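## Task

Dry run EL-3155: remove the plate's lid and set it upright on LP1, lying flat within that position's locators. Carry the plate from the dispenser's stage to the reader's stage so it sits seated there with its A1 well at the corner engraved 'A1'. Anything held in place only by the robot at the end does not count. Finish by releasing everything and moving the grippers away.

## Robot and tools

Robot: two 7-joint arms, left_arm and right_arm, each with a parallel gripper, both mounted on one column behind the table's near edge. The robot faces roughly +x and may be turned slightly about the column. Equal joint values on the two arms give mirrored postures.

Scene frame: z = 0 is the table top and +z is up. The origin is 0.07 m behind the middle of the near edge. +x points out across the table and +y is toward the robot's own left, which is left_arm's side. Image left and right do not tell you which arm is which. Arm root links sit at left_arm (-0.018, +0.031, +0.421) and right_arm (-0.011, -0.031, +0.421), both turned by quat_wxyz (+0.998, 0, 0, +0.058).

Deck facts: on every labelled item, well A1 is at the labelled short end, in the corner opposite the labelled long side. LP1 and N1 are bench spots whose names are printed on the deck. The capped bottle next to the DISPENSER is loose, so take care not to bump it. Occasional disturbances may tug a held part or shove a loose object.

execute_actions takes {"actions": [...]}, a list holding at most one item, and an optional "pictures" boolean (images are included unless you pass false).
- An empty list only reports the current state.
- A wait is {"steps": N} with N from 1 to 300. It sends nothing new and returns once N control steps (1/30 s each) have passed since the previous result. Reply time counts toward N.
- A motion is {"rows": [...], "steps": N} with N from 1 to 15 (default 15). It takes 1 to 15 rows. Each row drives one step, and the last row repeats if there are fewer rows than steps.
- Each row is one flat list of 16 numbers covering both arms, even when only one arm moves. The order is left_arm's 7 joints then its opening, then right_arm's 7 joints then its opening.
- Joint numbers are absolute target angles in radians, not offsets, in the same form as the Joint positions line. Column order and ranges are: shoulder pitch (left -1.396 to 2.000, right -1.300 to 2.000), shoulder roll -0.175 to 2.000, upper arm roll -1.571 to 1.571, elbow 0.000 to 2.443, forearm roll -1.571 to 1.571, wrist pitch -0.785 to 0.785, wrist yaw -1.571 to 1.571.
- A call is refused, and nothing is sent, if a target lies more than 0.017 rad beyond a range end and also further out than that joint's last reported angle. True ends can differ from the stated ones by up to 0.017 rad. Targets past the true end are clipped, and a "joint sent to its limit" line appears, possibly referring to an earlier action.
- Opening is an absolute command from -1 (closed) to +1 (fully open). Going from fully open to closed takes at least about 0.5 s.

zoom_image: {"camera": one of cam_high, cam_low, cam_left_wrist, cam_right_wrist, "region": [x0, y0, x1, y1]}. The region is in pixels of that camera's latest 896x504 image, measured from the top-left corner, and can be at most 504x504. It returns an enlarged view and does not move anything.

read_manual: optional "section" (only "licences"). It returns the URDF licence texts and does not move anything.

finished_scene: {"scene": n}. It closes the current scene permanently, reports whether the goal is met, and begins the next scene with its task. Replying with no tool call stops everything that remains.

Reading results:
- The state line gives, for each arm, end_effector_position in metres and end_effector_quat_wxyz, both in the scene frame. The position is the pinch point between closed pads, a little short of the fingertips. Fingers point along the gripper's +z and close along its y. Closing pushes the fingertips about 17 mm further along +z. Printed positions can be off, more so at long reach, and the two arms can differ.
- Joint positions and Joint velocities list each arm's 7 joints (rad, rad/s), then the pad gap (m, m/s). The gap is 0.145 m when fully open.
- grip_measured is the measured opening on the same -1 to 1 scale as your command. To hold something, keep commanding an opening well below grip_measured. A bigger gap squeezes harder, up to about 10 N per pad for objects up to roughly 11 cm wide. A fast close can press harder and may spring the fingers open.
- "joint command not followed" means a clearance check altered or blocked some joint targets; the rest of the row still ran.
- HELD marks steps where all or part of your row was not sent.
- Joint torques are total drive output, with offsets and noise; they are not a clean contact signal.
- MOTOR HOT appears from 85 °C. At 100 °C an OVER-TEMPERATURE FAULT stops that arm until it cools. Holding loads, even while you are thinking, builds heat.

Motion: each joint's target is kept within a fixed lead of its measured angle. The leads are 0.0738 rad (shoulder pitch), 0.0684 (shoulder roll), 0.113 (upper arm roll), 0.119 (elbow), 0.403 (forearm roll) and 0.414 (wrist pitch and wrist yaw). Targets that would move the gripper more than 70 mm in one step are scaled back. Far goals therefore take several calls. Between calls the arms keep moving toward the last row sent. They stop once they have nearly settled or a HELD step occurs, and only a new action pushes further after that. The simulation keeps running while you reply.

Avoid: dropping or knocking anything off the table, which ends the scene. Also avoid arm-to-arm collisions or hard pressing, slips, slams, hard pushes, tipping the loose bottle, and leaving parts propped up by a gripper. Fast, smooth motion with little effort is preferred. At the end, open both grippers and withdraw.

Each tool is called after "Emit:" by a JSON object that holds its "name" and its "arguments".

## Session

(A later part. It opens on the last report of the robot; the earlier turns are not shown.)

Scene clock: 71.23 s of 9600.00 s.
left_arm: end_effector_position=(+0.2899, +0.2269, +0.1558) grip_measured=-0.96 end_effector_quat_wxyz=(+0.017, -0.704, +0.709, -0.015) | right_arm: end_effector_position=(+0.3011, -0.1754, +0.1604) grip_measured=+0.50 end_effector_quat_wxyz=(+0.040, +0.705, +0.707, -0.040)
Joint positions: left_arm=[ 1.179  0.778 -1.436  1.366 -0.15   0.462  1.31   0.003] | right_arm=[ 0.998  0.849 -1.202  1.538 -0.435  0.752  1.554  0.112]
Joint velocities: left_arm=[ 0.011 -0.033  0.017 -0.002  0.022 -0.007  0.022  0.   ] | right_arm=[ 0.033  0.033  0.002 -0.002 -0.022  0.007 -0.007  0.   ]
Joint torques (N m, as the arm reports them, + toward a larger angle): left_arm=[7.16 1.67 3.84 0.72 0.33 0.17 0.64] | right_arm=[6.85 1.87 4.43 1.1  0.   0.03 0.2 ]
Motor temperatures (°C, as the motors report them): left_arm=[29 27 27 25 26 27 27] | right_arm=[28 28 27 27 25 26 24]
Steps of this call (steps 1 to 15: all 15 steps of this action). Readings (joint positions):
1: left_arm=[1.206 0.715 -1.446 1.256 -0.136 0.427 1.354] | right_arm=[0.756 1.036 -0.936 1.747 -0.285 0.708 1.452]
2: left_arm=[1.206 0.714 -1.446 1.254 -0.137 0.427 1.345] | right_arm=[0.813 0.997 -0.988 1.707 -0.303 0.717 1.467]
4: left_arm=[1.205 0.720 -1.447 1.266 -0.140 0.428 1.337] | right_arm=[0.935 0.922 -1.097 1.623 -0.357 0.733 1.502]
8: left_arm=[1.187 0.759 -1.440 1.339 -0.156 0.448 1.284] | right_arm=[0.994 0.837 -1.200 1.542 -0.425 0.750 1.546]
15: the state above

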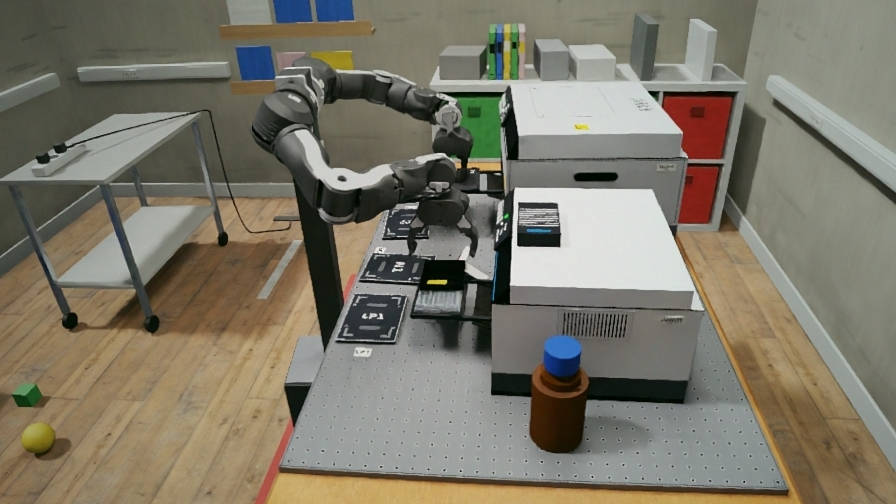

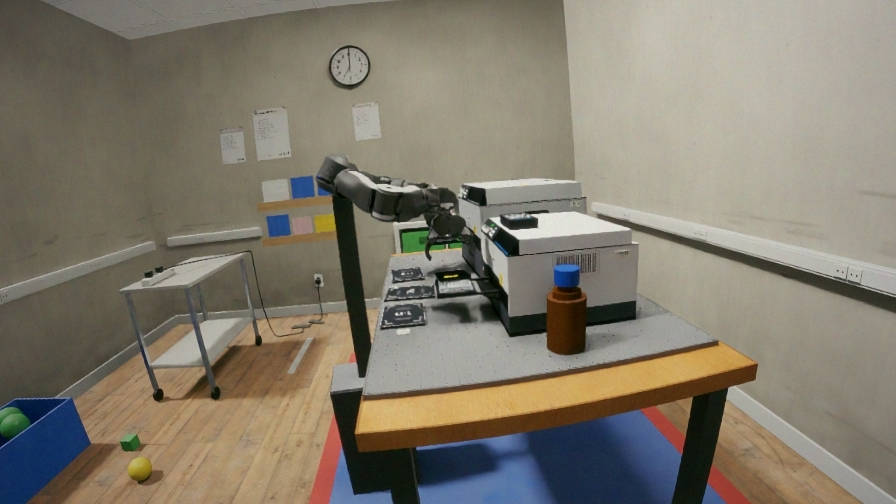

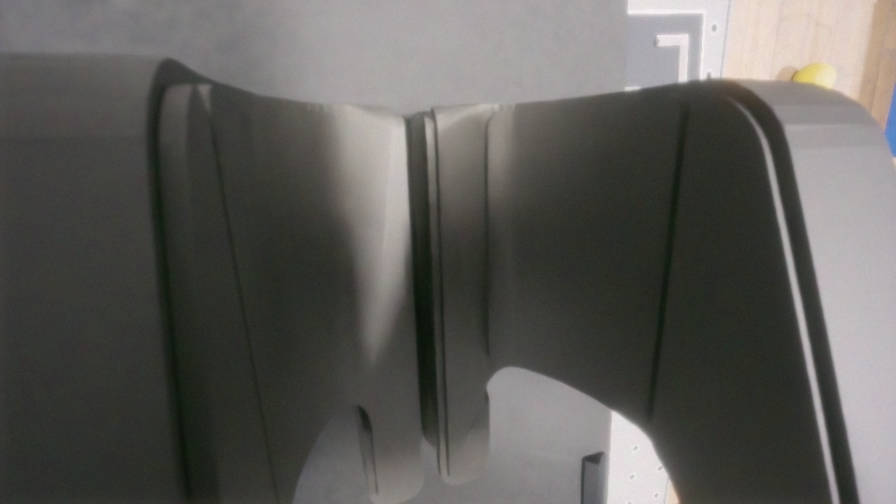

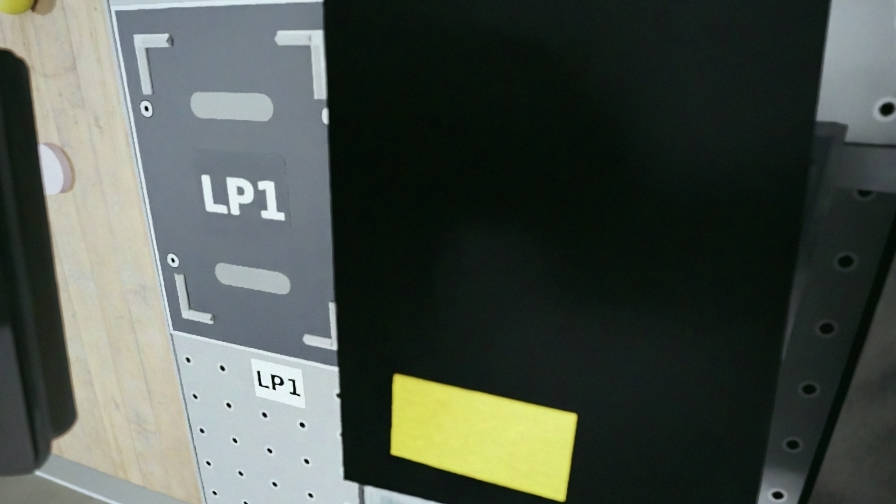

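Emit:
{"name": "execute_actions", "arguments": {"actions": [{"rows":[[1.18,0.77,-1.42,1.35,-0.16,0.46,1.35,-0.9,1.0,0.843,-1.229,1.52,-0.405,0.75,1.514,0.48],[1.19,0.76,-1.39,1.34,-0.18,0.45,1.39,-0.8,1.0,0.836,-1.259,1.5,-0.373,0.745,1.47,0.46],[1.2,0.75,-1.36,1.33,-0.2,0.445,1.43,-0.6,1.0,0.829,-1.289,1.481,-0.342,0.74,1.425,0.44],[1.21,0.74,-1.34,1.32,-0.21,0.44,1.46,-0.4,1.0,0.822,-1.319,1.462,-0.31,0.735,1.381,0.42],[1.22,0.732,-1.333,1.309,-0.22,0.437,1.49,-0.2,1.0,0.818,-1.339,1.449,-0.289,0.73,1.351,0.4],[1.23,0.732,-1.333,1.309,-0.22,0.437,1.5,0,1.0,0.813,-1.36,1.436,-0.268,0.725,1.322,0.4],[1.23,0.732,-1.333,1.309,-0.22,0.437,1.5,0.2,1.0,0.81,-1.374,1.427,-0.253,0.72,1.3,0.38],[1.23,0.732,-1.333,1.309,-0.22,0.437,1.5,0.4,1.0,0.808,-1.384,1.421,-0.24,0.718,1.283,0.33]],"steps":15}]}}

Emit:
{"name": "zoom_image", "arguments": {"camera": "cam_high", "region": [390, 230, 500, 320]}}

Emit:
{"name": "zoom_image", "arguments": {"camera": "cam_low", "region": [420, 245, 495, 305]}}

Scene clock: 74.83 s of 9600.00 s.
left_arm: end_effector_position=(+0.3021, +0.2261, +0.1903) grip_measured=+0.40 end_effector_quat_wxyz=(+0.005, -0.708, +0.707, -0.005) | right_arm: end_effector_position=(+0.2998, -0.1743, +0.1145) grip_measured=+0.33 end_effector_quat_wxyz=(+0.033, +0.700, +0.713, -0.040)
Joint positions: left_arm=[ 1.23   0.732 -1.331  1.31  -0.219  0.44   1.494  0.105] | right_arm=[ 0.996  0.809 -1.383  1.421 -0.242  0.721  1.289  0.1  ]
Joint velocities: left_arm=[ 0.033 -0.055  0.002  0.007 -0.081 -0.007 -0.051 -0.   ] | right_arm=[ 0.011  0.033 -0.002  0.007 -0.022  0.007  0.022 -0.   ]
Joint torques (N m, as the arm reports them, + toward a larger angle): left_arm=[ 9.98  1.41  4.45  0.88 -0.03 -0.09  0.13] | right_arm=[ 7.24  1.35  3.08  1.03  0.06 -0.16 -0.09]
Motor temperatures (°C, as the motors report them): left_arm=[29 27 27 25 26 27 28] | right_arm=[29 27 27 27 25 26 24]
Steps of this call (steps 1 to 15: the robot went on to your last target; steps 16 to 90: nothing new was sent; then 0.10 s passed at rest; steps 91 to 105: all 15 steps of this action). Readings (joint positions):
91: left_arm=[1.180 0.772 -1.427 1.355 -0.154 0.461 1.322] | right_arm=[1.003 0.846 -1.218 1.527 -0.422 0.752 1.540]
92: left_arm=[1.181 0.763 -1.405 1.340 -0.165 0.458 1.350] | right_arm=[1.007 0.838 -1.247 1.504 -0.401 0.750 1.511]
94: left_arm=[1.203 0.743 -1.348 1.321 -0.194 0.449 1.416] | right_arm=[1.000 0.823 -1.315 1.464 -0.347 0.743 1.434]
98: left_arm=[1.241 0.730 -1.325 1.311 -0.217 0.441 1.485] | right_arm=[0.995 0.809 -1.381 1.422 -0.261 0.725 1.315]
105: the state above

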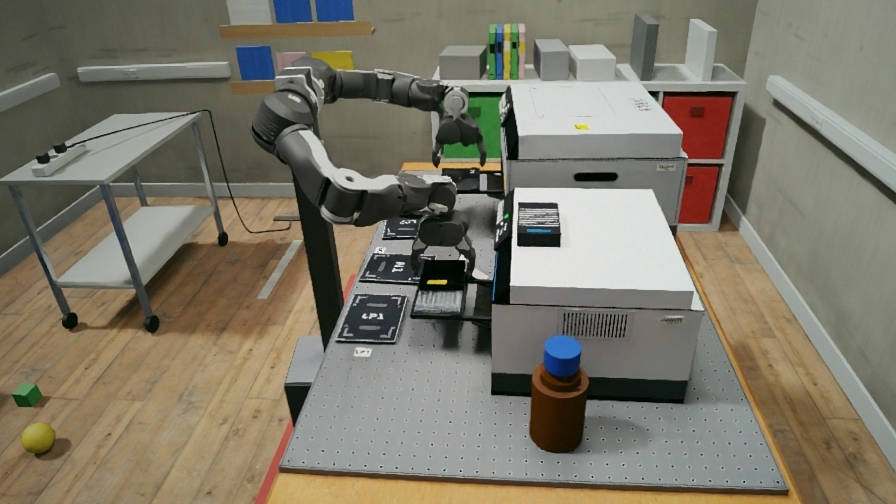

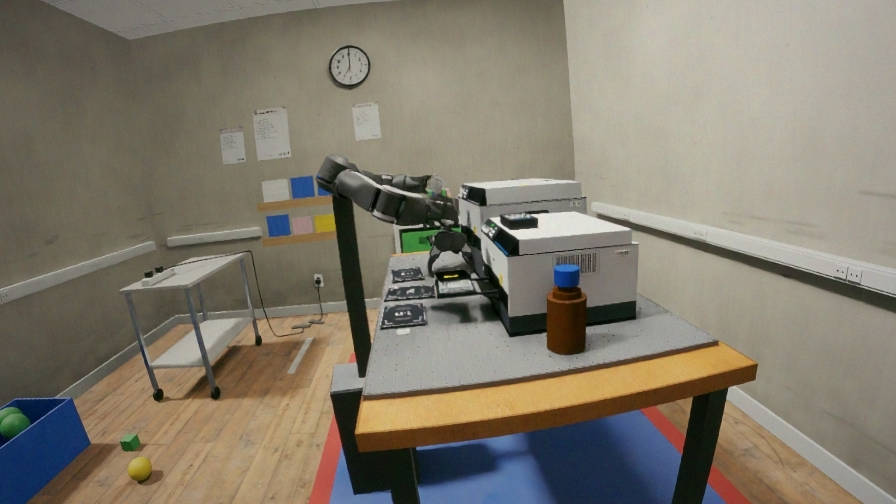

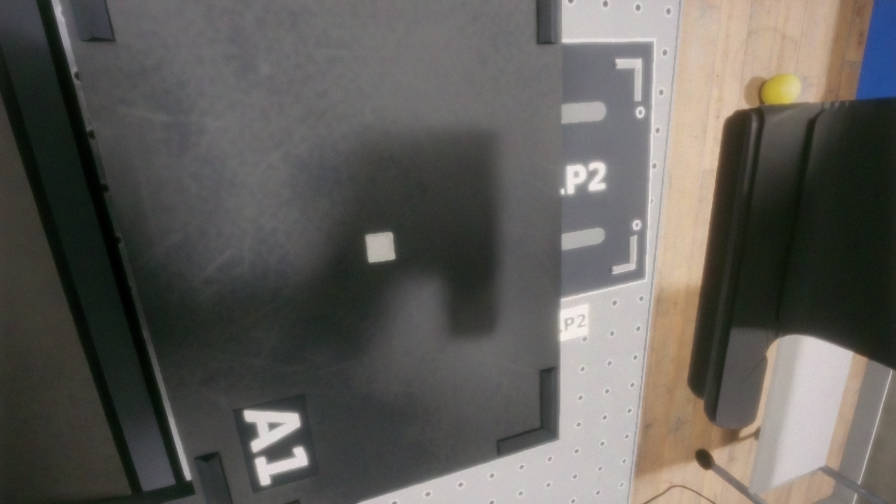

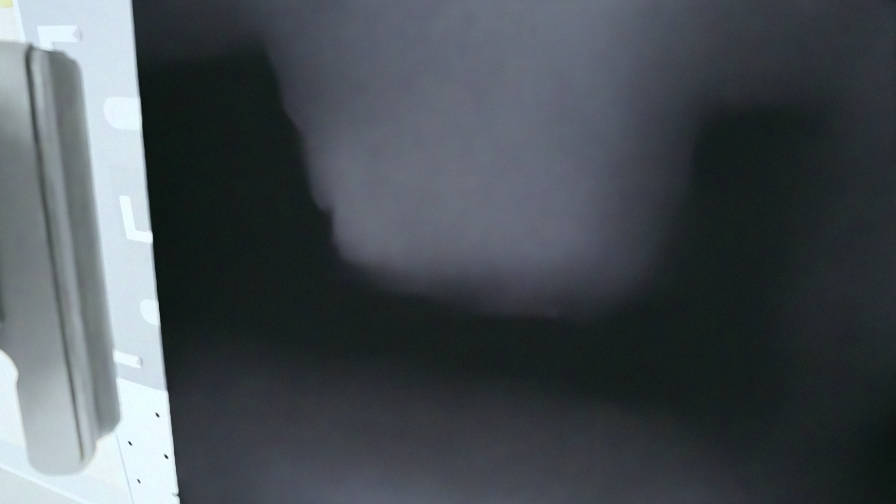

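Region (390, 230, 500, 320) of cam_high's 896x504 image, scaled by 4.582, with more detail than that image has; it fills the top 412 rows of this view, and the rest is white.

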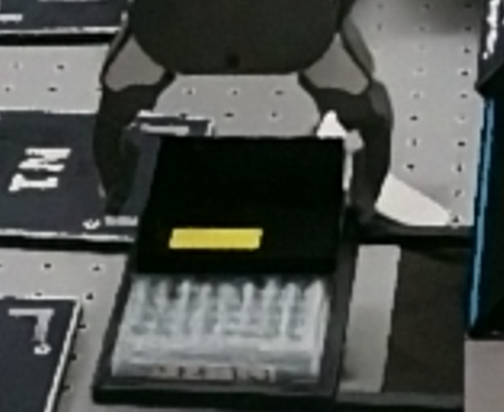

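Region (420, 245, 495, 305) of cam_low's 896x504 image, scaled by 6.720, with more detail than that image has; it fills the top 403 rows of this view, and the rest is white.

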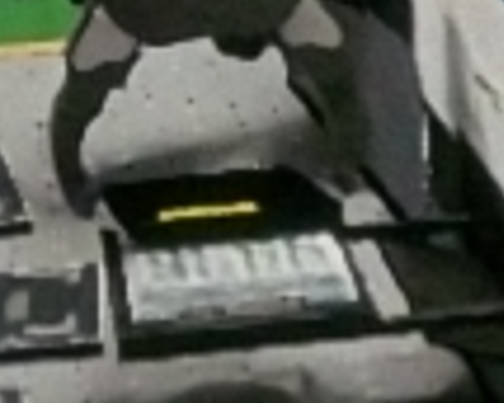

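Emit:
{"name": "execute_actions", "arguments": {"actions": [{"rows":[[1.23,0.732,-1.333,1.309,-0.22,0.437,1.5,0.4,1.0,0.805,-1.394,1.413,-0.232,0.717,1.262,0.33],[1.23,0.732,-1.333,1.309,-0.22,0.437,1.5,0.4,1.0,0.802,-1.404,1.405,-0.222,0.714,1.244,0.33],[1.23,0.732,-1.333,1.309,-0.22,0.437,1.5,0.4,1.0,0.802,-1.404,1.405,-0.222,0.714,1.244,0.33],[1.23,0.732,-1.333,1.309,-0.22,0.437,1.5,0.4,1.0,0.802,-1.404,1.405,-0.222,0.714,1.244,0.3],[1.23,0.732,-1.333,1.309,-0.22,0.437,1.5,0.4,1.0,0.802,-1.404,1.405,-0.222,0.714,1.244,0.26],[1.23,0.732,-1.333,1.309,-0.22,0.437,1.5,0.4,1.0,0.802,-1.404,1.405,-0.222,0.714,1.244,0.22],[1.23,0.732,-1.333,1.309,-0.22,0.437,1.5,0.4,1.0,0.802,-1.404,1.405,-0.222,0.714,1.244,0.18],[1.23,0.732,-1.333,1.309,-0.22,0.437,1.5,0.4,1.0,0.802,-1.404,1.405,-0.222,0.714,1.244,0.14],[1.23,0.732,-1.333,1.309,-0.22,0.437,1.5,0.4,1.0,0.802,-1.404,1.405,-0.222,0.714,1.244,0.08],[1.23,0.732,-1.333,1.309,-0.22,0.437,1.5,0.4,1.0,0.802,-1.404,1.405,-0.222,0.714,1.244,-0.1],[1.23,0.732,-1.333,1.309,-0.22,0.437,1.5,0.4,1.0,0.802,-1.404,1.405,-0.222,0.714,1.244,-0.4],[1.23,0.732,-1.333,1.309,-0.22,0.437,1.5,0.4,1.0,0.802,-1.404,1.405,-0.222,0.714,1.244,-0.8]],"steps":15}]}}

Scene clock: 79.47 s of 9600.00 s.
left_arm: end_effector_position=(+0.3021, +0.2261, +0.1903) grip_measured=+0.40 end_effector_quat_wxyz=(+0.005, -0.708, +0.707, -0.005) | right_arm: end_effector_position=(+0.3022, -0.1747, +0.1097) grip_measured=+0.17 end_effector_quat_wxyz=(+0.039, +0.699, +0.713, -0.036)
Joint positions: left_arm=[ 1.23   0.732 -1.331  1.31  -0.219  0.44   1.494  0.105] | right_arm=[ 0.998  0.802 -1.404  1.404 -0.224  0.717  1.25   0.088]
Joint velocities: left_arm=[-0.077  0.055  0.007 -0.002 -0.007  0.051 -0.022  0.   ] | right_arm=[-0.011 -0.143  0.007  0.007  0.125 -0.051 -0.051 -0.   ]
Joint torques (N m, as the arm reports them, + toward a larger angle): left_arm=[10.12  1.41  4.42  0.97 -0.02 -0.07  0.14] | right_arm=[ 6.44  1.65  3.32  1.01  0.05 -0.18 -0.13]
Motor temperatures (°C, as the motors report them): left_arm=[29 27 27 25 26 27 28] | right_arm=[29 27 27 27 25 26 24]
Steps of this call (steps 1 to 15: the robot went on to your last target; steps 16 to 90: nothing new was sent; then 1.13 s passed at rest; steps 91 to 105: all 15 steps of this action). Readings (joint positions):
91: left_arm=[1.230 0.732 -1.331 1.310 -0.219 0.440 1.494] | right_arm=[0.997 0.807 -1.388 1.417 -0.238 0.721 1.280]
92: left_arm=[1.230 0.732 -1.331 1.310 -0.219 0.440 1.494] | right_arm=[0.998 0.803 -1.398 1.408 -0.232 0.719 1.266]
94: left_arm=[1.230 0.732 -1.331 1.310 -0.219 0.440 1.494] | right_arm=[0.998 0.802 -1.404 1.404 -0.226 0.718 1.254]
98: left_arm=[1.230 0.732 -1.331 1.310 -0.219 0.440 1.494] | right_arm=[0.998 0.802 -1.404 1.404 -0.224 0.717 1.250]
105: the state above

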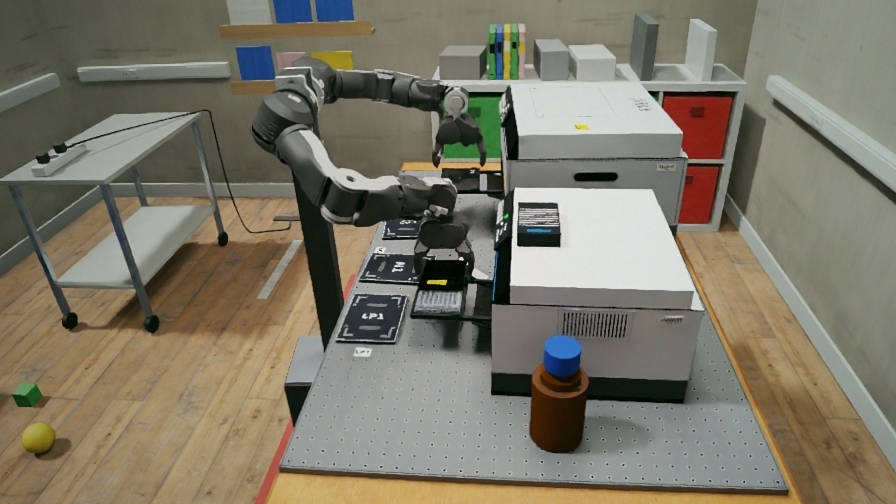

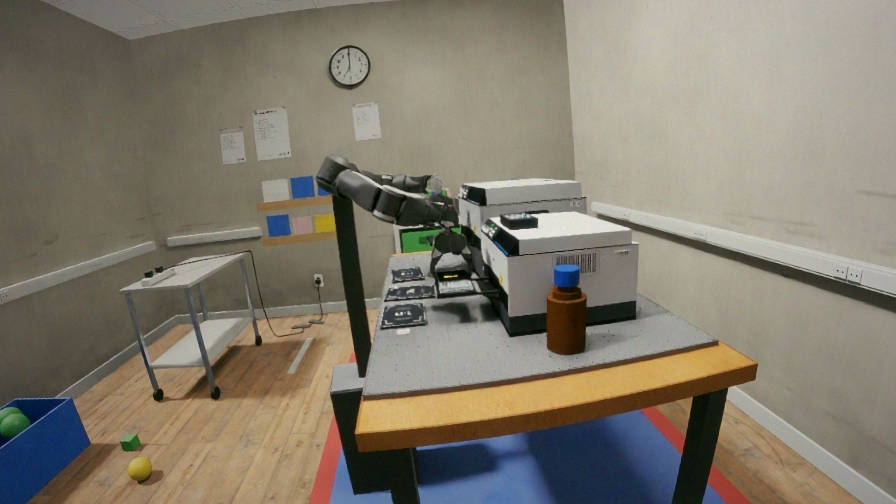

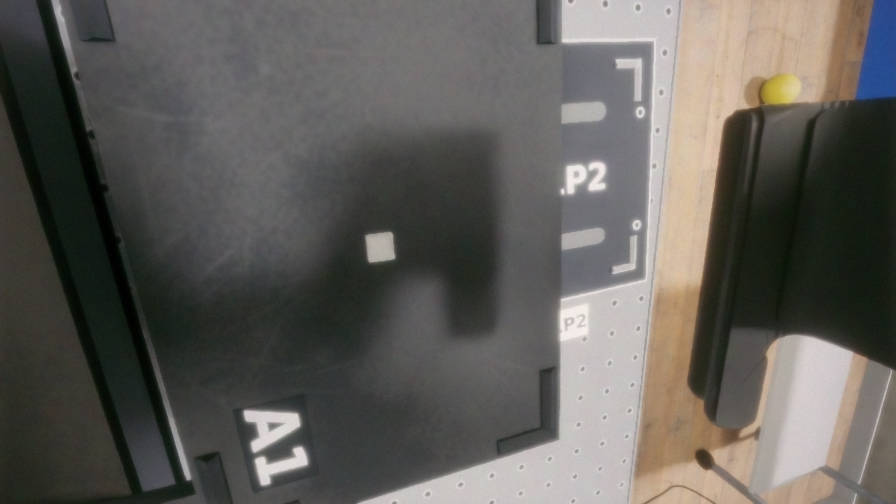

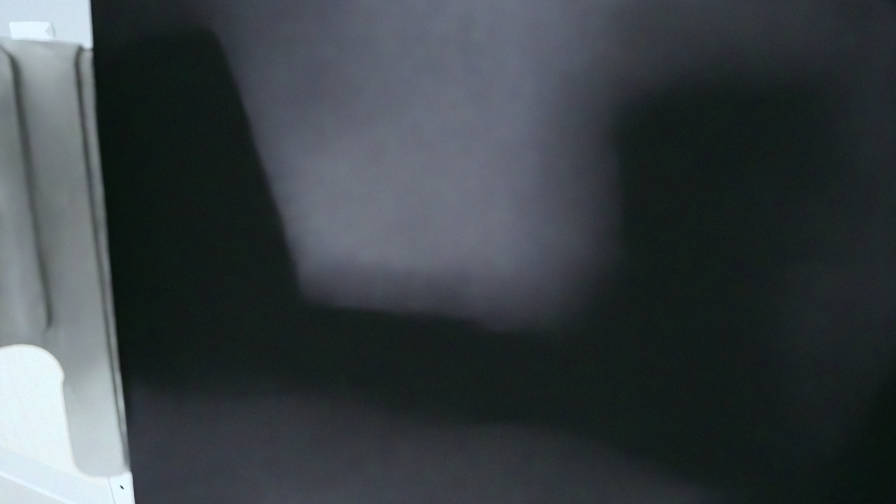

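Emit:
{"name": "execute_actions", "arguments": {"actions": [{"rows":[[1.23,0.732,-1.333,1.309,-0.22,0.437,1.5,0.4,1.0,0.805,-1.39,1.413,-0.235,0.717,1.268,-0.8],[1.23,0.732,-1.333,1.309,-0.22,0.437,1.5,0.4,1.0,0.81,-1.374,1.427,-0.253,0.72,1.295,-0.8],[1.23,0.732,-1.333,1.309,-0.22,0.437,1.5,0.4,1.0,0.813,-1.357,1.436,-0.268,0.725,1.322,-0.8],[1.23,0.732,-1.333,1.309,-0.22,0.437,1.5,0.4,1.0,0.818,-1.339,1.449,-0.289,0.73,1.351,-0.8],[1.23,0.732,-1.333,1.309,-0.22,0.437,1.5,0.4,1.0,0.822,-1.319,1.462,-0.3,0.735,1.375,-0.8],[1.23,0.732,-1.333,1.309,-0.22,0.437,1.5,0.4,1.0,0.829,-1.289,1.481,-0.3,0.74,1.4,-0.8],[1.23,0.732,-1.333,1.309,-0.22,0.437,1.5,0.4,1.0,0.836,-1.259,1.5,-0.295,0.743,1.42,-0.8],[1.23,0.732,-1.333,1.309,-0.22,0.437,1.5,0.4,1.0,0.843,-1.229,1.52,-0.29,0.746,1.44,-0.8],[1.23,0.732,-1.333,1.309,-0.22,0.437,1.5,0.4,0.99,0.86,-1.19,1.545,-0.285,0.748,1.456,-0.8],[1.23,0.732,-1.333,1.309,-0.22,0.437,1.5,0.4,0.95,0.887,-1.16,1.575,-0.282,0.742,1.447,-0.8],[1.23,0.732,-1.333,1.309,-0.22,0.437,1.5,0.4,0.9,0.924,-1.12,1.611,-0.28,0.735,1.439,-0.8],[1.23,0.732,-1.333,1.309,-0.22,0.437,1.5,0.4,0.85,0.961,-1.08,1.647,-0.277,0.729,1.43,-0.8],[1.23,0.732,-1.333,1.309,-0.22,0.437,1.5,0.4,0.8,0.998,-1.04,1.683,-0.274,0.722,1.421,-0.8],[1.23,0.732,-1.333,1.309,-0.22,0.437,1.5,0.4,0.75,1.035,-1.0,1.72,-0.271,0.716,1.412,-0.8],[1.23,0.732,-1.333,1.309,-0.22,0.437,1.5,0.4,0.7,1.072,-0.966,1.756,-0.269,0.71,1.404,-0.8]]}], "pictures": false}}

Emit:
{"name": "execute_actions", "arguments": {"actions": [{"rows":[[1.23,0.732,-1.333,1.309,-0.22,0.437,1.5,0.4,0.65,1.109,-0.927,1.792,-0.266,0.703,1.395,-0.8],[1.23,0.732,-1.333,1.309,-0.22,0.437,1.5,0.4,0.6,1.146,-0.889,1.828,-0.263,0.697,1.386,-0.8],[1.23,0.732,-1.333,1.309,-0.22,0.437,1.5,0.4,0.55,1.183,-0.85,1.864,-0.26,0.69,1.378,-0.8],[1.23,0.732,-1.333,1.309,-0.22,0.437,1.5,0.4,0.5,1.21,-0.811,1.9,-0.26,0.684,1.369,-0.8],[1.23,0.732,-1.333,1.309,-0.22,0.437,1.5,0.4,0.44,1.217,-0.767,1.924,-0.275,0.69,1.369,-0.8],[1.23,0.732,-1.333,1.309,-0.22,0.437,1.5,0.4,0.38,1.215,-0.723,1.948,-0.29,0.695,1.368,-0.8],[1.23,0.732,-1.333,1.309,-0.22,0.437,1.5,0.4,0.325,1.212,-0.68,1.972,-0.308,0.7,1.368,-0.8],[1.23,0.732,-1.333,1.309,-0.22,0.437,1.5,0.4,0.27,1.21,-0.635,1.996,-0.324,0.706,1.367,-0.8],[1.23,0.732,-1.333,1.309,-0.22,0.437,1.5,0.4,0.21,1.207,-0.59,2.02,-0.34,0.71,1.367,-0.8],[1.23,0.732,-1.333,1.309,-0.22,0.437,1.5,0.4,0.15,1.204,-0.546,2.045,-0.357,0.717,1.366,-0.8],[1.23,0.732,-1.333,1.309,-0.22,0.437,1.5,0.4,0.09,1.2,-0.5,2.07,-0.374,0.722,1.366,-0.8],[1.23,0.732,-1.333,1.309,-0.22,0.437,1.5,0.4,0.03,1.198,-0.457,2.093,-0.39,0.728,1.365,-0.8],[1.23,0.732,-1.333,1.309,-0.22,0.437,1.5,0.4,-0.03,1.195,-0.413,2.117,-0.407,0.733,1.365,-0.8],[1.23,0.732,-1.333,1.309,-0.22,0.437,1.5,0.4,-0.09,1.18,-0.37,2.13,-0.43,0.735,1.36,-0.8],[1.23,0.732,-1.333,1.309,-0.22,0.437,1.5,0.4,-0.15,1.16,-0.335,2.135,-0.46,0.73,1.345,-0.8]]}], "pictures": false}}

Emit:
{"name": "execute_actions", "arguments": {"actions": [{"rows":[[1.23,0.732,-1.333,1.309,-0.22,0.437,1.5,0.4,-0.19,1.128,-0.32,2.118,-0.495,0.718,1.324,-0.8],[1.23,0.732,-1.333,1.309,-0.22,0.437,1.5,0.4,-0.2,1.097,-0.331,2.082,-0.514,0.702,1.303,-0.8],[1.23,0.732,-1.333,1.309,-0.22,0.437,1.5,0.4,-0.2,1.067,-0.348,2.047,-0.534,0.686,1.283,-0.8],[1.23,0.732,-1.333,1.309,-0.22,0.437,1.5,0.4,-0.2,1.037,-0.365,2.011,-0.553,0.67,1.263,-0.8],[1.23,0.732,-1.333,1.309,-0.22,0.437,1.5,0.4,-0.2,1.006,-0.381,1.975,-0.572,0.655,1.243,-0.8],[1.23,0.732,-1.333,1.309,-0.22,0.437,1.5,0.4,-0.2,0.976,-0.398,1.94,-0.59,0.639,1.223,-0.8],[1.23,0.732,-1.333,1.309,-0.22,0.437,1.5,0.4,-0.2,0.946,-0.415,1.904,-0.61,0.623,1.203,-0.8],[1.23,0.732,-1.333,1.309,-0.22,0.437,1.5,0.4,-0.2,0.916,-0.431,1.869,-0.63,0.607,1.182,-0.8],[1.23,0.732,-1.333,1.309,-0.22,0.437,1.5,0.4,-0.2,0.8855,-0.448,1.833,-0.648,0.591,1.16,-0.8]],"steps":15}]}}

Emit:
{"name": "zoom_image", "arguments": {"camera": "cam_high", "region": [320, 250, 450, 360]}}

Emit:
{"name": "zoom_image", "arguments": {"camera": "cam_low", "region": [360, 260, 460, 340]}}

Scene clock: 87.00 s of 9600.00 s.
left_arm: end_effector_position=(+0.3021, +0.2261, +0.1903) grip_measured=+0.40 end_effector_quat_wxyz=(+0.005, -0.708, +0.707, -0.005) | right_arm: end_effector_position=(+0.2496, -0.1992, +0.1466) grip_measured=+0.17 end_effector_quat_wxyz=(-0.019, +0.719, +0.694, -0.011)
Joint positions: left_arm=[ 1.23   0.732 -1.331  1.31  -0.219  0.44   1.494  0.105] | right_arm=[ 0.693  1.073 -0.98   1.746 -0.275  0.72   1.418  0.088]
Joint velocities: left_arm=[-0.033 -0.011 -0.012 -0.012  0.051  0.051 -0.037 -0.   ] | right_arm=[-0.758  0.912  0.789  1.067  0.11  -0.212  0.022 -0.   ]
Joint torques (N m, as the arm reports them, + toward a larger angle): left_arm=[10.11  1.41  4.41  1.01 -0.02 -0.07  0.13] | right_arm=[ 7.54  0.97  4.74  1.14 -0.03 -0.14 -0.31]
Motor temperatures (°C, as the motors report them): left_arm=[29 27 27 25 26 27 27] | right_arm=[29 27 28 27 25 26 24]
Steps of this call (steps 1 to 15: the robot went on to your last target; steps 16 to 90: nothing new was sent; then 4.03 s passed at rest; steps 91 to 105: all 15 steps of this action). Readings (joint positions):
91: left_arm=[1.230 0.732 -1.331 1.310 -0.219 0.440 1.494] | right_arm=[0.997 0.803 -1.400 1.408 -0.228 0.717 1.255]
92: left_arm=[1.230 0.732 -1.331 1.310 -0.219 0.440 1.494] | right_arm=[0.996 0.807 -1.385 1.421 -0.239 0.717 1.270]
94: left_arm=[1.230 0.732 -1.331 1.310 -0.219 0.440 1.494] | right_arm=[0.996 0.815 -1.346 1.446 -0.267 0.723 1.315]
98: left_arm=[1.230 0.732 -1.331 1.310 -0.219 0.440 1.494] | right_arm=[0.996 0.842 -1.237 1.516 -0.292 0.739 1.409]
105: the state above

Scene clock: 87.50 s of 9600.00 s.
left_arm: end_effector_position=(+0.3021, +0.2261, +0.1903) grip_measured=+0.40 end_effector_quat_wxyz=(+0.005, -0.708, +0.707, -0.005) | right_arm: end_effector_position=(+0.1622, -0.2030, +0.1363) grip_measured=+0.17 end_effector_quat_wxyz=(-0.020, +0.698, +0.716, -0.000)
Joint positions: left_arm=[ 1.23   0.732 -1.331  1.31  -0.219  0.44   1.494  0.105] | right_arm=[-0.147  1.162 -0.337  2.136 -0.429  0.728  1.358  0.088]
Joint velocities: left_arm=[-0.033 -0.033  0.002 -0.007 -0.022  0.007  0.066 -0.   ] | right_arm=[-1.198 -0.582  0.505  0.002 -0.593  0.007 -0.154 -0.   ]
Joint torques (N m, as the arm reports them, + toward a larger angle): left_arm=[10.08  1.42  4.47  0.96 -0.02 -0.08  0.14] | right_arm=[ 4.17  5.    1.57  1.45  0.12 -0.02 -0.19]
Motor temperatures (°C, as the motors report them): left_arm=[30 27 27 25 26 27 27] | right_arm=[29 27 28 27 25 26 24]
Steps of this call (steps 1 to 15: all 15 steps of this action). Readings (joint positions):
1: left_arm=[1.230 0.732 -1.331 1.310 -0.219 0.440 1.494] | right_arm=[0.651 1.105 -0.933 1.787 -0.271 0.714 1.410]
2: left_arm=[1.230 0.732 -1.331 1.310 -0.219 0.440 1.494] | right_arm=[0.605 1.141 -0.891 1.826 -0.267 0.707 1.400]
4: left_arm=[1.230 0.732 -1.331 1.310 -0.219 0.440 1.494] | right_arm=[0.497 1.215 -0.819 1.891 -0.264 0.695 1.385]
8: left_arm=[1.230 0.732 -1.331 1.310 -0.219 0.440 1.494] | right_arm=[0.268 1.206 -0.645 1.993 -0.305 0.699 1.372]
15: the state above

Scene clock: 88.00 s of 9600.00 s.
left_arm: end_effector_position=(+0.3021, +0.2261, +0.1903) grip_measured=+0.40 end_effector_quat_wxyz=(+0.005, -0.708, +0.707, -0.005) | right_arm: end_effector_position=(+0.1596, -0.2064, +0.0490) grip_measured=+0.17 end_effector_quat_wxyz=(-0.001, +0.709, +0.705, -0.002)
Joint positions: left_arm=[ 1.23   0.732 -1.331  1.31  -0.219  0.44   1.494  0.105] | right_arm=[-0.2    0.885 -0.449  1.83  -0.647  0.594  1.165  0.088]
Joint velocities: left_arm=[-0.011  0.011 -0.007 -0.012  0.066  0.007 -0.037  0.   ] | right_arm=[-0.011 -0.033 -0.012  0.017  0.022 -0.081 -0.051  0.   ]
Joint torques (N m, as the arm reports them, + toward a larger angle): left_arm=[10.1   1.42  4.43  0.99 -0.01 -0.09  0.15] | right_arm=[ 1.79  4.11  2.33  2.74  0.08 -0.15 -0.09]
Motor temperatures (°C, as the motors report them): left_arm=[30 27 27 25 26 27 27] | right_arm=[29 27 28 27 25 26 24]
Steps of this call (steps 1 to 15: all 15 steps of this action). Readings (joint positions):
1: left_arm=[1.230 0.732 -1.331 1.310 -0.219 0.440 1.494] | right_arm=[-0.188 1.132 -0.321 2.126 -0.457 0.725 1.346]
2: left_arm=[1.230 0.732 -1.331 1.310 -0.219 0.440 1.494] | right_arm=[-0.201 1.096 -0.328 2.093 -0.480 0.716 1.332]
4: left_arm=[1.230 0.732 -1.331 1.310 -0.219 0.440 1.494] | right_arm=[-0.201 1.038 -0.361 2.014 -0.527 0.690 1.291]
8: left_arm=[1.230 0.732 -1.331 1.310 -0.219 0.440 1.494] | right_arm=[-0.200 0.916 -0.427 1.874 -0.607 0.629 1.211]
15: the state above

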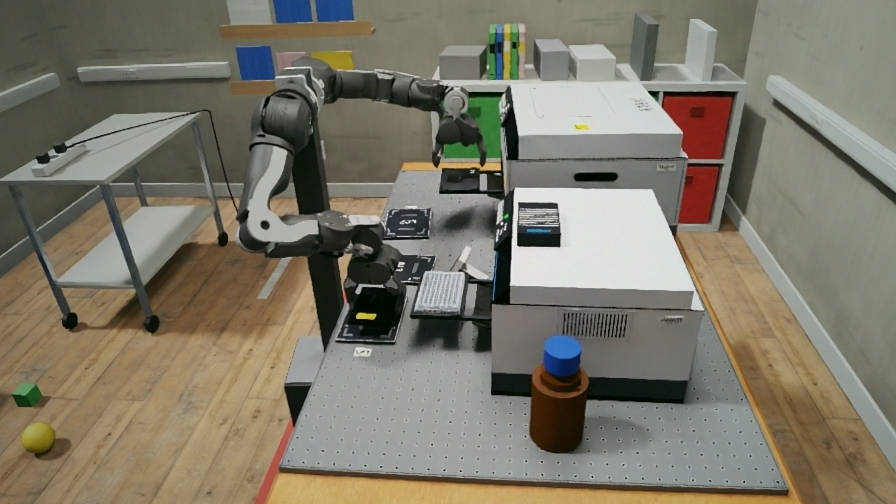

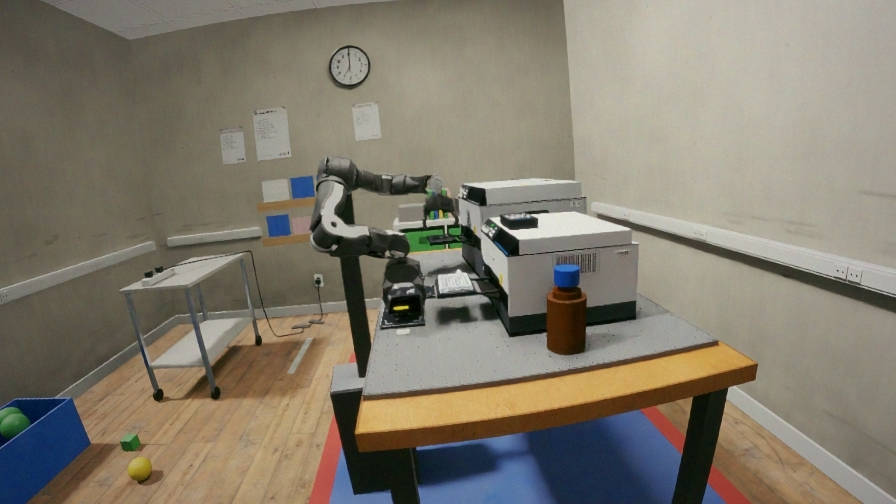

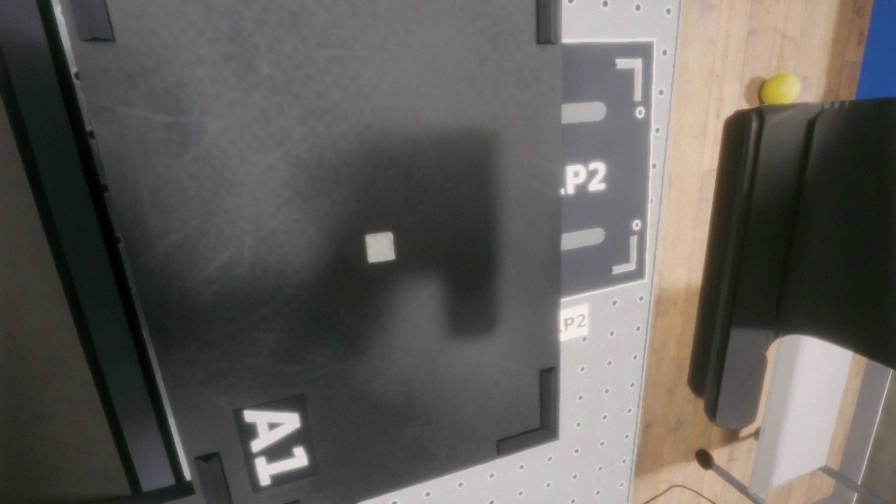

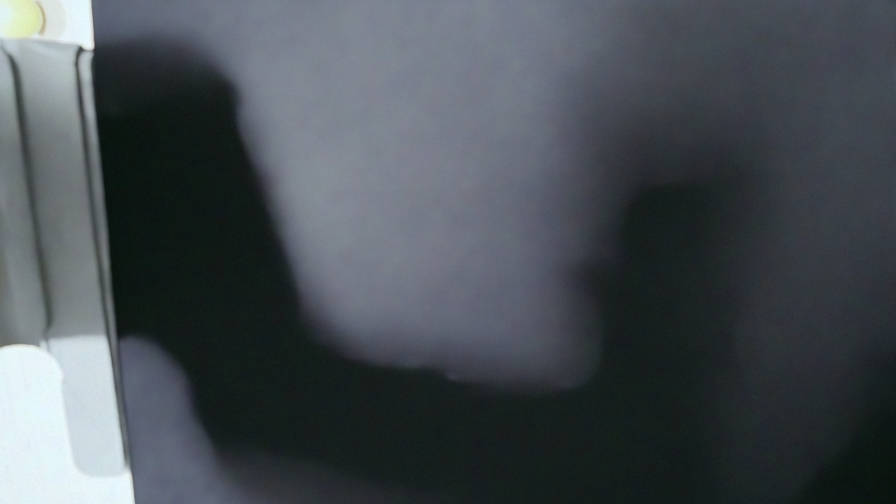

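Region (320, 250, 450, 360) of cam_high's 896x504 image, scaled by 3.877, with more detail than that image has; it fills the top 426 rows of this view, and the rest is white.

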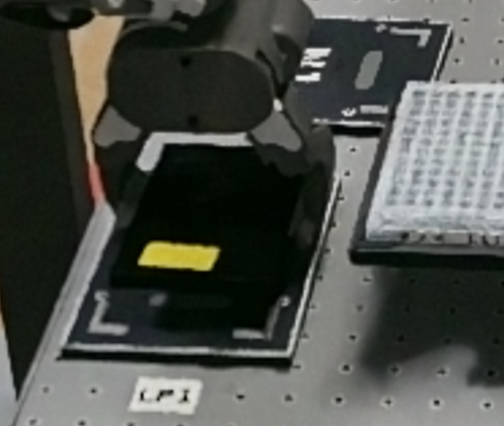

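Region (360, 260, 460, 340) of cam_low's 896x504 image, scaled by 5.040, with more detail than that image has; it fills the top 403 rows of this view, and the rest is white.

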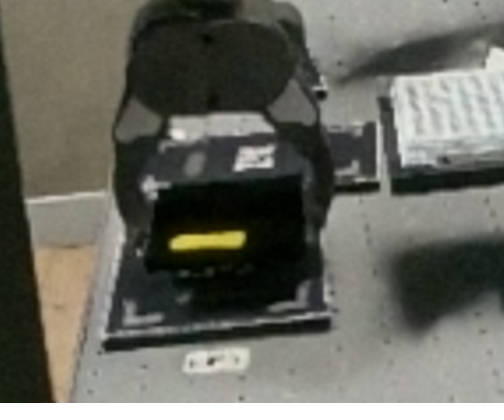

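Emit:
{"name": "execute_actions", "arguments": {"actions": [{"rows":[[1.23,0.732,-1.333,1.309,-0.22,0.437,1.5,0.4,-0.2,0.871,-0.452,1.815,-0.657,0.583,1.15,-0.8],[1.23,0.732,-1.333,1.309,-0.22,0.437,1.5,0.4,-0.2,0.856,-0.457,1.797,-0.666,0.574,1.14,-0.8],[1.23,0.732,-1.333,1.309,-0.22,0.437,1.5,0.4,-0.2,0.841,-0.461,1.779,-0.675,0.565,1.13,-0.8],[1.23,0.732,-1.333,1.309,-0.22,0.437,1.5,0.4,-0.2,0.826,-0.465,1.761,-0.684,0.556,1.12,-0.8],[1.23,0.732,-1.333,1.309,-0.22,0.437,1.5,0.4,-0.2,0.811,-0.4695,1.7425,-0.693,0.548,1.11,-0.8]],"steps":12}]}}

Emit:
{"name": "zoom_image", "arguments": {"camera": "cam_high", "region": [325, 275, 420, 355]}}

Emit:
{"name": "zoom_image", "arguments": {"camera": "cam_low", "region": [370, 285, 440, 340]}}

Scene clock: 92.70 s of 9600.00 s.
left_arm: end_effector_position=(+0.3020, +0.2261, +0.1903) grip_measured=+0.40 end_effector_quat_wxyz=(+0.005, -0.708, +0.707, -0.005) | right_arm: end_effector_position=(+0.1559, -0.2020, +0.0268) grip_measured=+0.17 end_effector_quat_wxyz=(-0.004, +0.708, +0.706, -0.001)
Joint positions: left_arm=[ 1.23   0.732 -1.331  1.31  -0.219  0.44   1.494  0.105] | right_arm=[-0.201  0.808 -0.47   1.741 -0.689  0.549  1.116  0.088]
Joint velocities: left_arm=[-0.011  0.011 -0.012  0.002 -0.007 -0.066  0.007  0.   ] | right_arm=[ 0.055  0.033  0.007 -0.012 -0.037  0.022 -0.022  0.   ]
Joint torques (N m, as the arm reports them, + toward a larger angle): left_arm=[10.04  1.46  4.41  0.99 -0.02 -0.08  0.14] | right_arm=[ 1.94  4.02  2.15  2.52 -0.01 -0.1  -0.14]
Motor temperatures (°C, as the motors report them): left_arm=[30 27 27 25 26 27 27] | right_arm=[29 27 27 28 25 26 24]
Steps of this call (steps 1 to 15: the robot went on to your last target; steps 16 to 90: nothing new was sent; then 1.30 s passed at rest; steps 91 to 102: all 12 steps of this action). Readings (joint positions):
91: left_arm=[1.230 0.732 -1.331 1.310 -0.219 0.440 1.494] | right_arm=[-0.198 0.877 -0.449 1.822 -0.650 0.591 1.161]
92: left_arm=[1.230 0.732 -1.331 1.310 -0.219 0.440 1.494] | right_arm=[-0.198 0.860 -0.450 1.802 -0.658 0.585 1.153]
94: left_arm=[1.230 0.732 -1.331 1.310 -0.219 0.440 1.494] | right_arm=[-0.200 0.826 -0.463 1.764 -0.673 0.569 1.136]
98: left_arm=[1.230 0.732 -1.331 1.310 -0.219 0.440 1.494] | right_arm=[-0.201 0.808 -0.470 1.741 -0.689 0.551 1.116]
102: the state above

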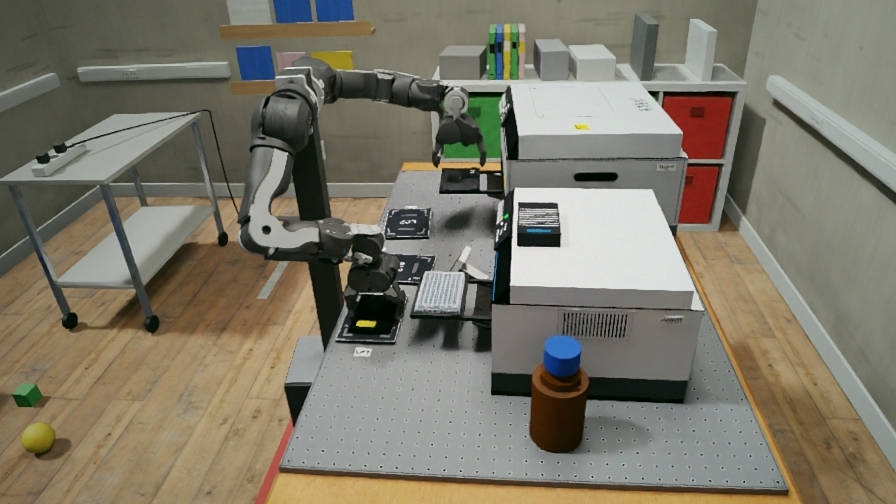

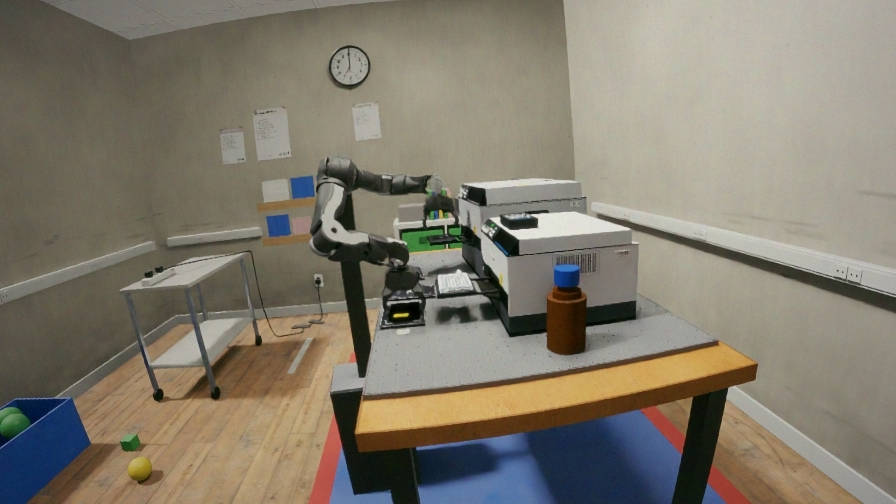

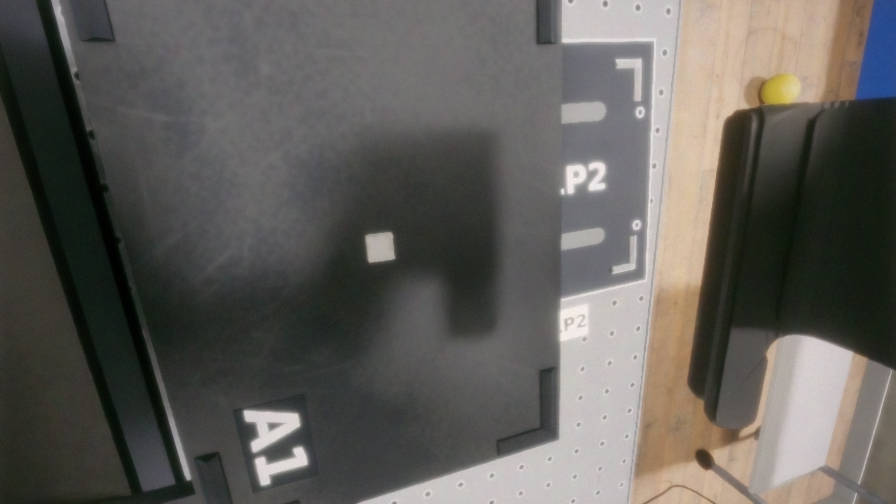

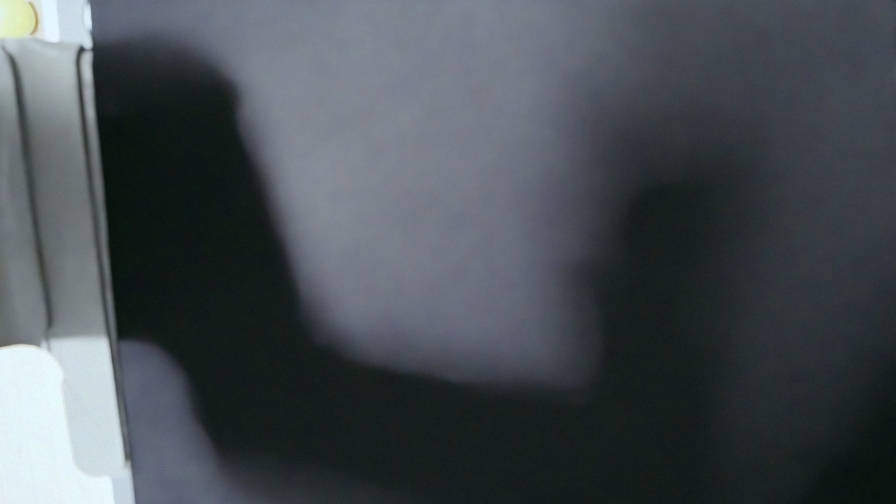

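Region (325, 275, 420, 355) of cam_high's 896x504 image, scaled by 5.305, with more detail than that image has; it fills the top 424 rows of this view, and the rest is white.

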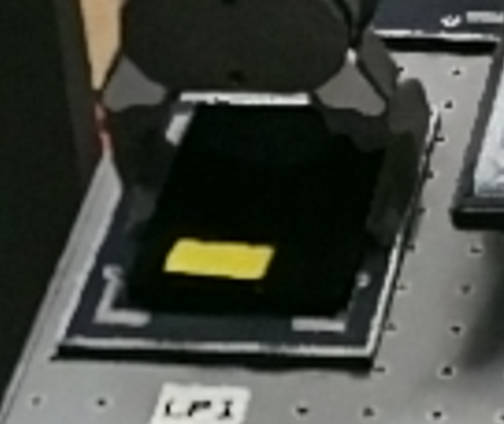

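Region (370, 285, 440, 340) of cam_low's 896x504 image, scaled by 7.200, with more detail than that image has; it fills the top 396 rows of this view, and the rest is white.

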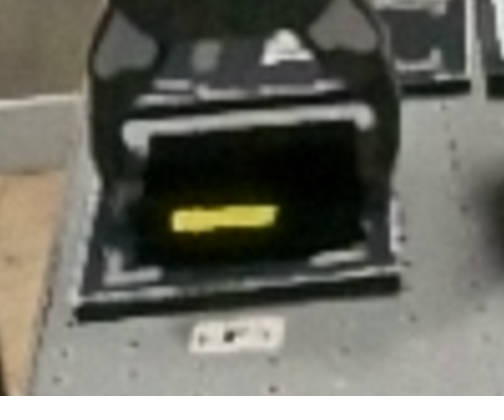

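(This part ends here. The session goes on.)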